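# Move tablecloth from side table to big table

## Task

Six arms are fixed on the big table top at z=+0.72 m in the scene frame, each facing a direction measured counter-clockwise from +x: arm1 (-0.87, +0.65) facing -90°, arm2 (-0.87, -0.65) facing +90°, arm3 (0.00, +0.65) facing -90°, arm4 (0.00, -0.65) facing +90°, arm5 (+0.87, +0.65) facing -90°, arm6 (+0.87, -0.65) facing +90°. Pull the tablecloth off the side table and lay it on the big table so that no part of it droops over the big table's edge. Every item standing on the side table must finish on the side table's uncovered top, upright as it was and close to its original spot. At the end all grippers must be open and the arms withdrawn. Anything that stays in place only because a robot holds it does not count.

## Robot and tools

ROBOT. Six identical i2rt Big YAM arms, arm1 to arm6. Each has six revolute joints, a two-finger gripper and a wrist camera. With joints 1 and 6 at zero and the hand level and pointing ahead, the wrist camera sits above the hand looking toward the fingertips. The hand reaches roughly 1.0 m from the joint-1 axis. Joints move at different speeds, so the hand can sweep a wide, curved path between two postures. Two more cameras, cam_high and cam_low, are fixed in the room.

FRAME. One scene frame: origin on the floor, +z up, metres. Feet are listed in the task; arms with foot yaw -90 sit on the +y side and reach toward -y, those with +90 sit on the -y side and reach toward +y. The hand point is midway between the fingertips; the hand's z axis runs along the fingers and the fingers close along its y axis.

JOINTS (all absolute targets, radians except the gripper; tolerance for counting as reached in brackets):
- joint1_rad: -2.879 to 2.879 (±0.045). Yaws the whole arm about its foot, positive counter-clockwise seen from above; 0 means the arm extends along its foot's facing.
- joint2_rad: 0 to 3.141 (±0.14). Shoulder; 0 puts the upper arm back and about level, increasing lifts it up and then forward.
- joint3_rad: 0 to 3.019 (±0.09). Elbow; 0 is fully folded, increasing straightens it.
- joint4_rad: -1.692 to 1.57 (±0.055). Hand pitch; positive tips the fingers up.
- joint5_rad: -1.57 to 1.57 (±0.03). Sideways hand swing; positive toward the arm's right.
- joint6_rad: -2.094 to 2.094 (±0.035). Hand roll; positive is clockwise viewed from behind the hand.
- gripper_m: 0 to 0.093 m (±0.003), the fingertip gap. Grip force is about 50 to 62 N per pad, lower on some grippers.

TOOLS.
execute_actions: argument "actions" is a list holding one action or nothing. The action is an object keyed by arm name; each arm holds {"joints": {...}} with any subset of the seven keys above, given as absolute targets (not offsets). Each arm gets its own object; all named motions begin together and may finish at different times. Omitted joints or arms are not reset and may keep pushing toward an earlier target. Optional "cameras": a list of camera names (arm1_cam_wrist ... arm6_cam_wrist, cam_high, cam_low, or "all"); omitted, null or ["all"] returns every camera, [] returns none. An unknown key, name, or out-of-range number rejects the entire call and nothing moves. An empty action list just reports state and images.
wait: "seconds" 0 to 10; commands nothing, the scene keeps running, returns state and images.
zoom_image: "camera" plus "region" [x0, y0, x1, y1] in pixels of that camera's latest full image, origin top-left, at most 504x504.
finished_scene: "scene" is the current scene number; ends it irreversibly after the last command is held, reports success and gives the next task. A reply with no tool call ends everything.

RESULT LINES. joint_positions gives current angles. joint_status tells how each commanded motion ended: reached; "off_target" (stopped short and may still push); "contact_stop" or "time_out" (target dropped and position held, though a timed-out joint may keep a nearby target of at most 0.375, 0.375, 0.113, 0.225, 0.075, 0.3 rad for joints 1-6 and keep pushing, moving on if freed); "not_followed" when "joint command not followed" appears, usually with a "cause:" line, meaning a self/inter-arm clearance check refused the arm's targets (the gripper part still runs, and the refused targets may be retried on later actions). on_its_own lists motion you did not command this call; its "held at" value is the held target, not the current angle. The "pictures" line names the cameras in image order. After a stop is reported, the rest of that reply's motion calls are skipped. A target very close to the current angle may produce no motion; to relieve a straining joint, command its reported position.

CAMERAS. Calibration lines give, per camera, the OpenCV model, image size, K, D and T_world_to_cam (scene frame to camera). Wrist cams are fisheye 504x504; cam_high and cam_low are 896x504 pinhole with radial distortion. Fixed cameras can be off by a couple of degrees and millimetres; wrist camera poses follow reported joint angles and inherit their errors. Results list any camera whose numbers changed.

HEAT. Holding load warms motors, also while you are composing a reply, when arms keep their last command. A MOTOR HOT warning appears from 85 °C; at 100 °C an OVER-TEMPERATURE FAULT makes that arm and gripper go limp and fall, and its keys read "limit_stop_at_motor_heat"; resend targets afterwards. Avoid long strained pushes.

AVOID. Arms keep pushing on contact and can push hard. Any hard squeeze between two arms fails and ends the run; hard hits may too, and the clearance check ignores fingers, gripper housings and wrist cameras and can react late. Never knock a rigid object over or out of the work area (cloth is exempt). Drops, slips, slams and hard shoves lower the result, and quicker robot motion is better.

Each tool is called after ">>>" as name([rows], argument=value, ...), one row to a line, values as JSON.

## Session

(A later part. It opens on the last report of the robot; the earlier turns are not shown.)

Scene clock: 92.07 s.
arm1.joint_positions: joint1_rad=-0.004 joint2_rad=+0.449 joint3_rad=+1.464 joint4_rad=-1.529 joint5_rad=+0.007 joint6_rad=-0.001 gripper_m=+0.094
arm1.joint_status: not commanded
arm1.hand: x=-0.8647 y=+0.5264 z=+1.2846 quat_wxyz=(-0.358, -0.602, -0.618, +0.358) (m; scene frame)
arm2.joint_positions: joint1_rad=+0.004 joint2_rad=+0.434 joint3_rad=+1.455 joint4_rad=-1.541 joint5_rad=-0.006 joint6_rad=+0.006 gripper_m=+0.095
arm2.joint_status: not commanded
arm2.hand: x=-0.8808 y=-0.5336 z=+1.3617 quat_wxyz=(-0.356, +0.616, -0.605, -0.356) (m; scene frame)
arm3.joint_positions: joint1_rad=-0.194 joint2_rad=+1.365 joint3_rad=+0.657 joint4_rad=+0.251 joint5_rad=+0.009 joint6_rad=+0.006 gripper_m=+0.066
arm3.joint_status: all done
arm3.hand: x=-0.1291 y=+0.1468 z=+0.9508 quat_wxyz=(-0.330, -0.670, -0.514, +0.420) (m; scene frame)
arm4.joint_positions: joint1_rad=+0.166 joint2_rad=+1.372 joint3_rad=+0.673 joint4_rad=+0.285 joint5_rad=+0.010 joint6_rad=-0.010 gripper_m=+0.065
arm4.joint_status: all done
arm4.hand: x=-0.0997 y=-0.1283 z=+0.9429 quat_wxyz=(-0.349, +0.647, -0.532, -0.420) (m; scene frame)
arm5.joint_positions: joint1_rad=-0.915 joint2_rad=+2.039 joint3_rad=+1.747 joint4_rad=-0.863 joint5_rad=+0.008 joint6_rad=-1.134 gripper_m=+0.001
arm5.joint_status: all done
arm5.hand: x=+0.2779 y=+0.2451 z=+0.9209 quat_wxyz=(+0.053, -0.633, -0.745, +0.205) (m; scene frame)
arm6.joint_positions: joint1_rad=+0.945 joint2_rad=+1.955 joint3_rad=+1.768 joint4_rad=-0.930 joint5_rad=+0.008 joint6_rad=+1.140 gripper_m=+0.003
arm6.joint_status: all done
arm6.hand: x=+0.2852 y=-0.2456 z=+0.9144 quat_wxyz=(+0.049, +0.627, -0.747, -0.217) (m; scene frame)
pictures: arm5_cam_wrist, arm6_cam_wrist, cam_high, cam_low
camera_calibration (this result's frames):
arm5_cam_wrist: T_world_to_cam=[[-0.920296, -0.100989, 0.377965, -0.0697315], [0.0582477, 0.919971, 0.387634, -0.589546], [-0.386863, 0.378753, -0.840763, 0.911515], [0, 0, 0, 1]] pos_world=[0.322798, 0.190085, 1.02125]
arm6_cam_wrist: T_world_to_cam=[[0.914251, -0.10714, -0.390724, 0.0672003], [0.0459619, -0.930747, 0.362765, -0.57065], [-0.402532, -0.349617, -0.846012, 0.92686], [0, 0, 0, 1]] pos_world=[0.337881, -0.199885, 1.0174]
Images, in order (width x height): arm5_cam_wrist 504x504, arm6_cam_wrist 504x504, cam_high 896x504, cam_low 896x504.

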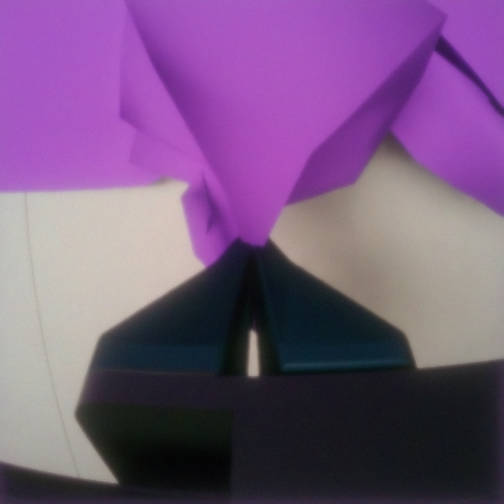

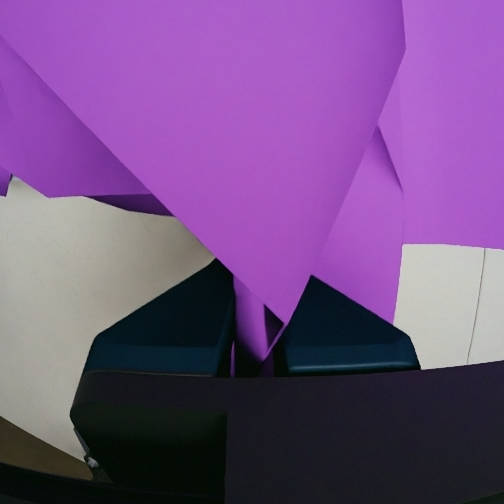

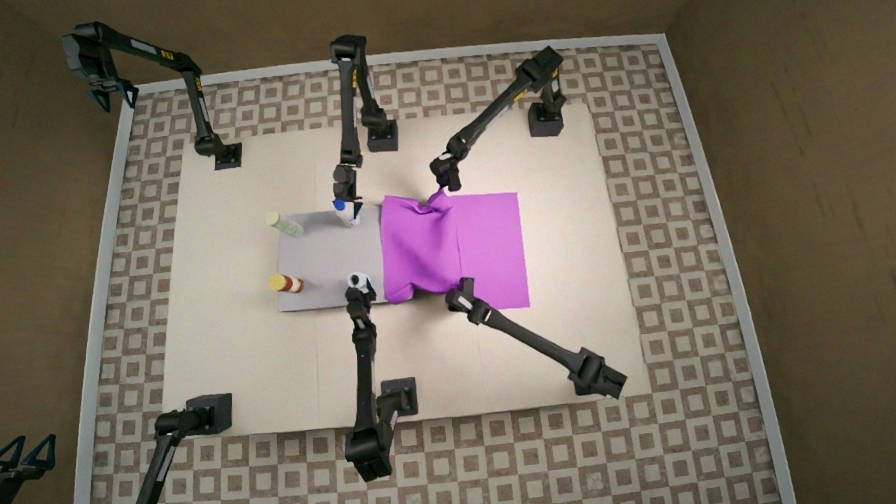

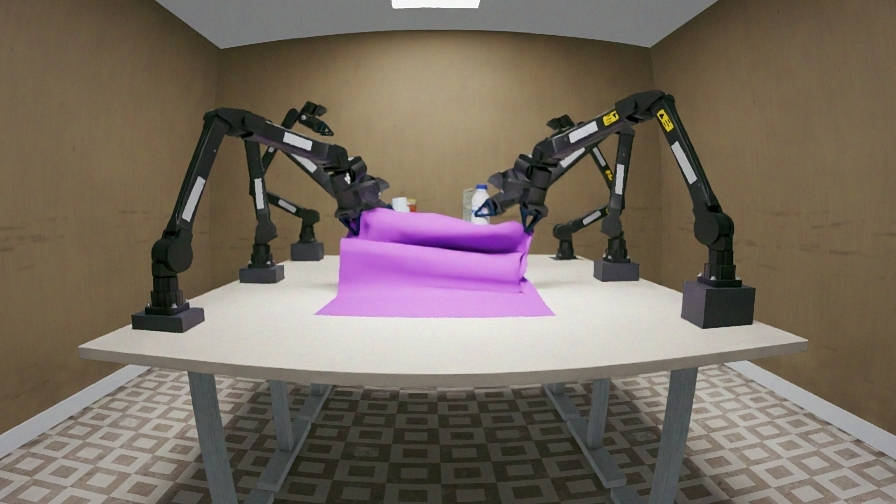

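>>> execute_actions([
  {"arm3":{"joints":{"joint2_rad":1.405}},"arm4":{"joints":{"joint2_rad":1.435}},"arm5":{"joints":{"joint1_rad":-0.665,"joint2_rad":1.745,"joint3_rad":1.05,"joint4_rad":-0.485,"joint6_rad":-0.85}},"arm6":{"joints":{"joint1_rad":0.70,"joint2_rad":1.65,"joint3_rad":1.125,"joint4_rad":-0.66,"joint6_rad":0.85}}},
], cameras=["cam_high","cam_low"])

Scene clock: 106.20 s.
arm1.joint_positions: joint1_rad=-0.004 joint2_rad=+0.449 joint3_rad=+1.464 joint4_rad=-1.529 joint5_rad=+0.007 joint6_rad=-0.001 gripper_m=+0.094
arm1.joint_status: not commanded
arm1.hand: x=-0.8647 y=+0.5264 z=+1.2846 quat_wxyz=(-0.358, -0.602, -0.618, +0.358) (m; scene frame)
arm2.joint_positions: joint1_rad=+0.004 joint2_rad=+0.434 joint3_rad=+1.455 joint4_rad=-1.541 joint5_rad=-0.006 joint6_rad=+0.006 gripper_m=+0.095
arm2.joint_status: not commanded
arm2.hand: x=-0.8808 y=-0.5336 z=+1.3617 quat_wxyz=(-0.356, +0.616, -0.605, -0.356) (m; scene frame)
arm3.joint_positions: joint1_rad=-0.195 joint2_rad=+1.424 joint3_rad=+0.657 joint4_rad=+0.252 joint5_rad=+0.009 joint6_rad=+0.006 gripper_m=+0.066
arm3.joint_status: all done
arm3.hand: x=-0.1294 y=+0.1456 z=+0.9215 quat_wxyz=(-0.315, -0.682, -0.524, +0.401) (m; scene frame)
arm4.joint_positions: joint1_rad=+0.166 joint2_rad=+1.444 joint3_rad=+0.673 joint4_rad=+0.285 joint5_rad=+0.010 joint6_rad=-0.010 gripper_m=+0.065
arm4.joint_status: all done
arm4.hand: x=-0.1003 y=-0.1269 z=+0.9061 quat_wxyz=(-0.330, +0.662, -0.544, -0.397) (m; scene frame)
arm5.joint_positions: joint1_rad=-0.655 joint2_rad=+1.746 joint3_rad=+1.046 joint4_rad=-0.499 joint5_rad=+0.010 joint6_rad=-0.861 gripper_m=+0.001
arm5.joint_status: all done
arm5.hand: x=+0.5207 y=+0.2438 z=+0.8335 quat_wxyz=(+0.000, -0.639, -0.745, +0.191) (m; scene frame)
arm6.joint_positions: joint1_rad=+0.687 joint2_rad=+1.655 joint3_rad=+1.108 joint4_rad=-0.672 joint5_rad=+0.008 joint6_rad=+0.858 gripper_m=+0.003
arm6.joint_status: all done
arm6.hand: x=+0.5241 y=-0.2447 z=+0.8259 quat_wxyz=(-0.011, +0.643, -0.746, -0.174) (m; scene frame)
pictures: cam_high, cam_low
Images, in order (width x height): cam_high 896x504, cam_low 896x504.

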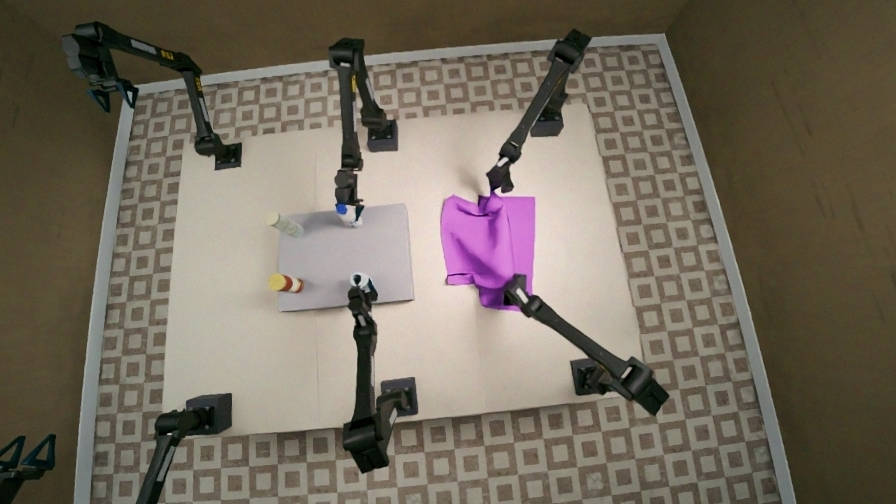

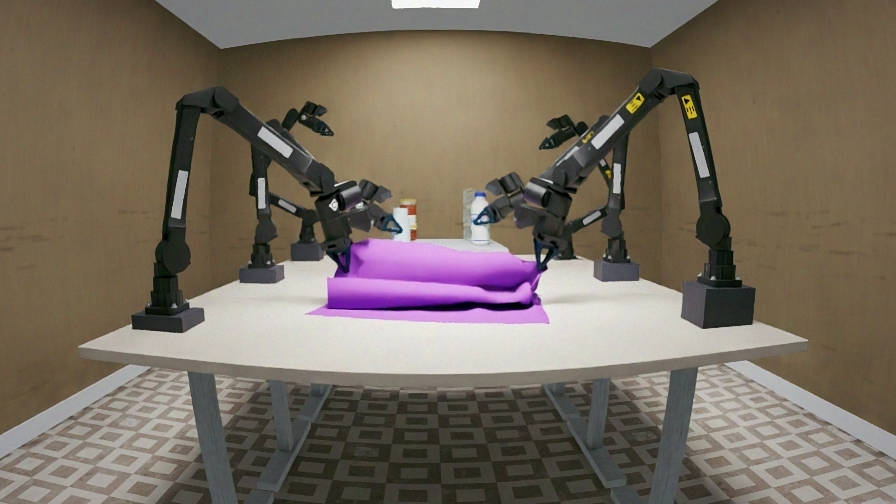

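>>> execute_actions([
  {"arm3":{"joints":{"gripper_m":0.093}},"arm4":{"joints":{"gripper_m":0.093}},"arm5":{"joints":{"gripper_m":0.093}},"arm6":{"joints":{"gripper_m":0.093}}},
], cameras=["arm3_cam_wrist","arm4_cam_wrist"])

>>> execute_actions([
  {"arm3":{"joints":{"joint2_rad":0.9}},"arm4":{"joints":{"joint2_rad":0.95}},"arm5":{"joints":{"joint2_rad":1.25}},"arm6":{"joints":{"joint2_rad":1.15}}},
], cameras=["cam_high","cam_low"])

Scene clock: 113.07 s.
arm1.joint_positions: joint1_rad=-0.004 joint2_rad=+0.449 joint3_rad=+1.464 joint4_rad=-1.529 joint5_rad=+0.007 joint6_rad=-0.001 gripper_m=+0.094
arm1.joint_status: not commanded
arm1.hand: x=-0.8647 y=+0.5264 z=+1.2846 quat_wxyz=(-0.358, -0.602, -0.618, +0.358) (m; scene frame)
arm2.joint_positions: joint1_rad=+0.004 joint2_rad=+0.434 joint3_rad=+1.455 joint4_rad=-1.541 joint5_rad=-0.006 joint6_rad=+0.006 gripper_m=+0.095
arm2.joint_status: not commanded
arm2.hand: x=-0.8808 y=-0.5336 z=+1.3617 quat_wxyz=(-0.356, +0.616, -0.605, -0.356) (m; scene frame)
arm3.joint_positions: joint1_rad=-0.195 joint2_rad=+1.423 joint3_rad=+0.657 joint4_rad=+0.254 joint5_rad=+0.009 joint6_rad=+0.006 gripper_m=+0.093
arm3.joint_status: all done
arm3.hand: x=-0.1295 y=+0.1454 z=+0.9223 quat_wxyz=(-0.316, -0.682, -0.523, +0.402) (m; scene frame)
arm4.joint_positions: joint1_rad=+0.166 joint2_rad=+1.443 joint3_rad=+0.673 joint4_rad=+0.285 joint5_rad=+0.010 joint6_rad=-0.010 gripper_m=+0.093
arm4.joint_status: all done
arm4.hand: x=-0.1003 y=-0.1269 z=+0.9065 quat_wxyz=(-0.330, +0.662, -0.544, -0.397) (m; scene frame)
arm5.joint_positions: joint1_rad=-0.655 joint2_rad=+1.746 joint3_rad=+1.046 joint4_rad=-0.499 joint5_rad=+0.011 joint6_rad=-0.861 gripper_m=+0.093
arm5.joint_status: all done
arm5.hand: x=+0.5205 y=+0.2439 z=+0.8335 quat_wxyz=(+0.000, -0.640, -0.744, +0.191) (m; scene frame)
arm6.joint_positions: joint1_rad=+0.687 joint2_rad=+1.655 joint3_rad=+1.108 joint4_rad=-0.672 joint5_rad=+0.008 joint6_rad=+0.857 gripper_m=+0.093
arm6.joint_status: all done
arm6.hand: x=+0.5241 y=-0.2447 z=+0.8259 quat_wxyz=(-0.011, +0.643, -0.746, -0.174) (m; scene frame)
pictures: arm3_cam_wrist, arm4_cam_wrist
camera_calibration (this result's frames):
arm3_cam_wrist: T_world_to_cam=[[-0.9676, 0.252481, 0.00164568, -0.165654], [0.227217, 0.873584, -0.430377, 0.302401], [-0.1101, -0.416059, -0.902648, 1.00028], [0, 0, 0, 1]] pos_world=[-0.118867, 0.193827, 1.03332]
arm4_cam_wrist: T_world_to_cam=[[0.980642, 0.195764, 0.00429392, 0.120739], [0.176848, -0.876045, -0.448631, 0.315243], [-0.0840641, 0.440705, -0.893707, 0.982947], [0, 0, 0, 1]] pos_world=[-0.0915212, -0.180659, 1.01938]
Images, in order (width x height): arm3_cam_wrist 504x504, arm4_cam_wrist 504x504.

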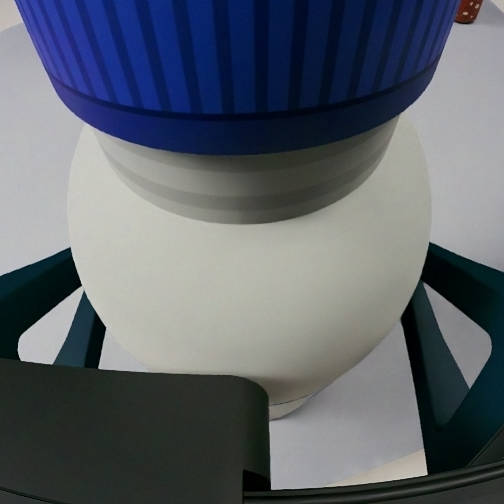

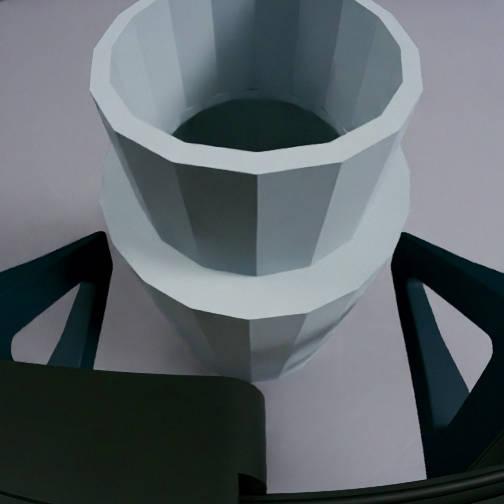

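Scene clock: 114.47 s.
arm1.joint_positions: joint1_rad=-0.004 joint2_rad=+0.449 joint3_rad=+1.464 joint4_rad=-1.529 joint5_rad=+0.007 joint6_rad=-0.001 gripper_m=+0.094
arm1.joint_status: not commanded
arm1.hand: x=-0.8647 y=+0.5264 z=+1.2846 quat_wxyz=(-0.358, -0.602, -0.618, +0.358) (m; scene frame)
arm2.joint_positions: joint1_rad=+0.004 joint2_rad=+0.434 joint3_rad=+1.455 joint4_rad=-1.541 joint5_rad=-0.006 joint6_rad=+0.006 gripper_m=+0.095
arm2.joint_status: not commanded
arm2.hand: x=-0.8808 y=-0.5336 z=+1.3617 quat_wxyz=(-0.356, +0.616, -0.605, -0.356) (m; scene frame)
arm3.joint_positions: joint1_rad=-0.195 joint2_rad=+0.894 joint3_rad=+0.657 joint4_rad=+0.257 joint5_rad=+0.009 joint6_rad=+0.006 gripper_m=+0.093
arm3.joint_status: all done
arm3.hand: x=-0.1143 y=+0.2155 z=+1.1752 quat_wxyz=(-0.444, -0.553, -0.421, +0.566) (m; scene frame)
arm4.joint_positions: joint1_rad=+0.166 joint2_rad=+0.938 joint3_rad=+0.673 joint4_rad=+0.286 joint5_rad=+0.010 joint6_rad=-0.010 gripper_m=+0.093
arm4.joint_status: all done
arm4.hand: x=-0.0855 y=-0.1906 z=+1.1535 quat_wxyz=(-0.457, +0.539, -0.446, -0.549) (m; scene frame)
arm5.joint_positions: joint1_rad=-0.655 joint2_rad=+1.249 joint3_rad=+1.036 joint4_rad=-0.499 joint5_rad=+0.012 joint6_rad=-0.861 gripper_m=+0.093
arm5.joint_status: all done
arm5.hand: x=+0.5271 y=+0.2557 z=+1.0872 quat_wxyz=(+0.000, -0.593, -0.686, +0.423) (m; scene frame)
arm6.joint_positions: joint1_rad=+0.687 joint2_rad=+1.140 joint3_rad=+1.108 joint4_rad=-0.670 joint5_rad=+0.008 joint6_rad=+0.857 gripper_m=+0.093
arm6.joint_status: all done
arm6.hand: x=+0.5455 y=-0.2751 z=+1.0852 quat_wxyz=(-0.011, +0.593, -0.687, -0.420) (m; scene frame)
pictures: cam_high, cam_low
Images, in order (width x height): cam_high 896x504, cam_low 896x504.

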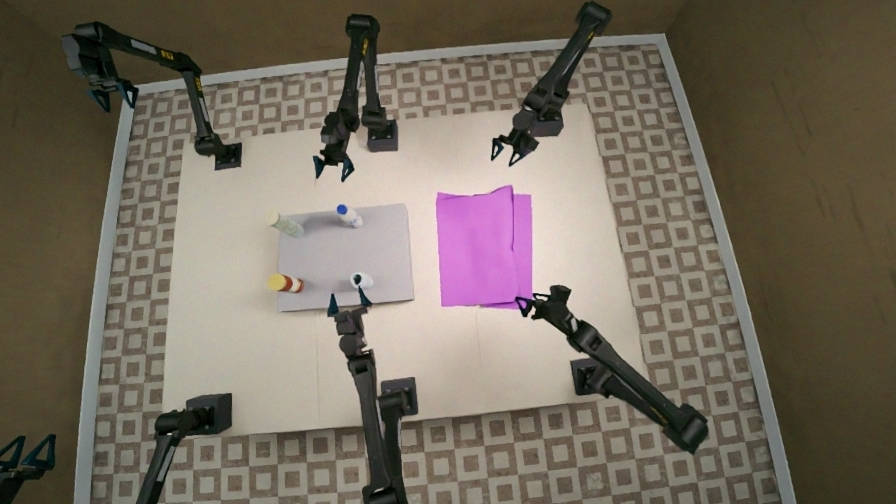

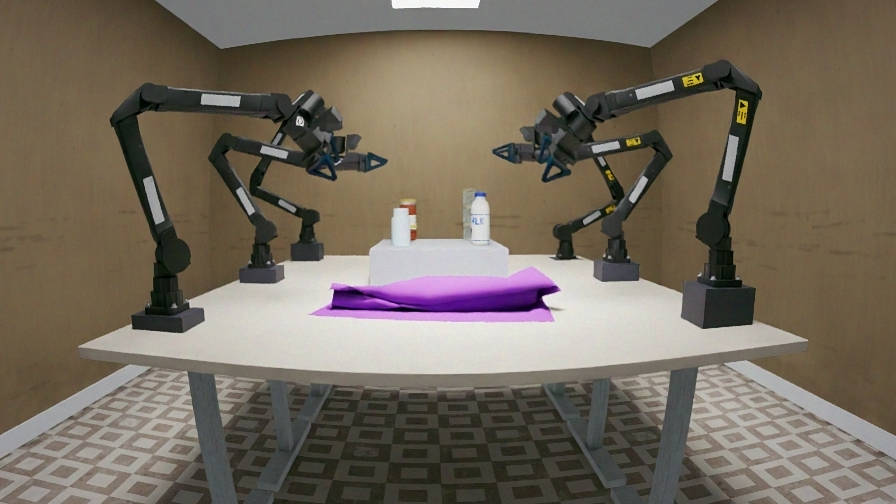

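>>> finished_scene(scene=2)

The scene is finished: the task was done.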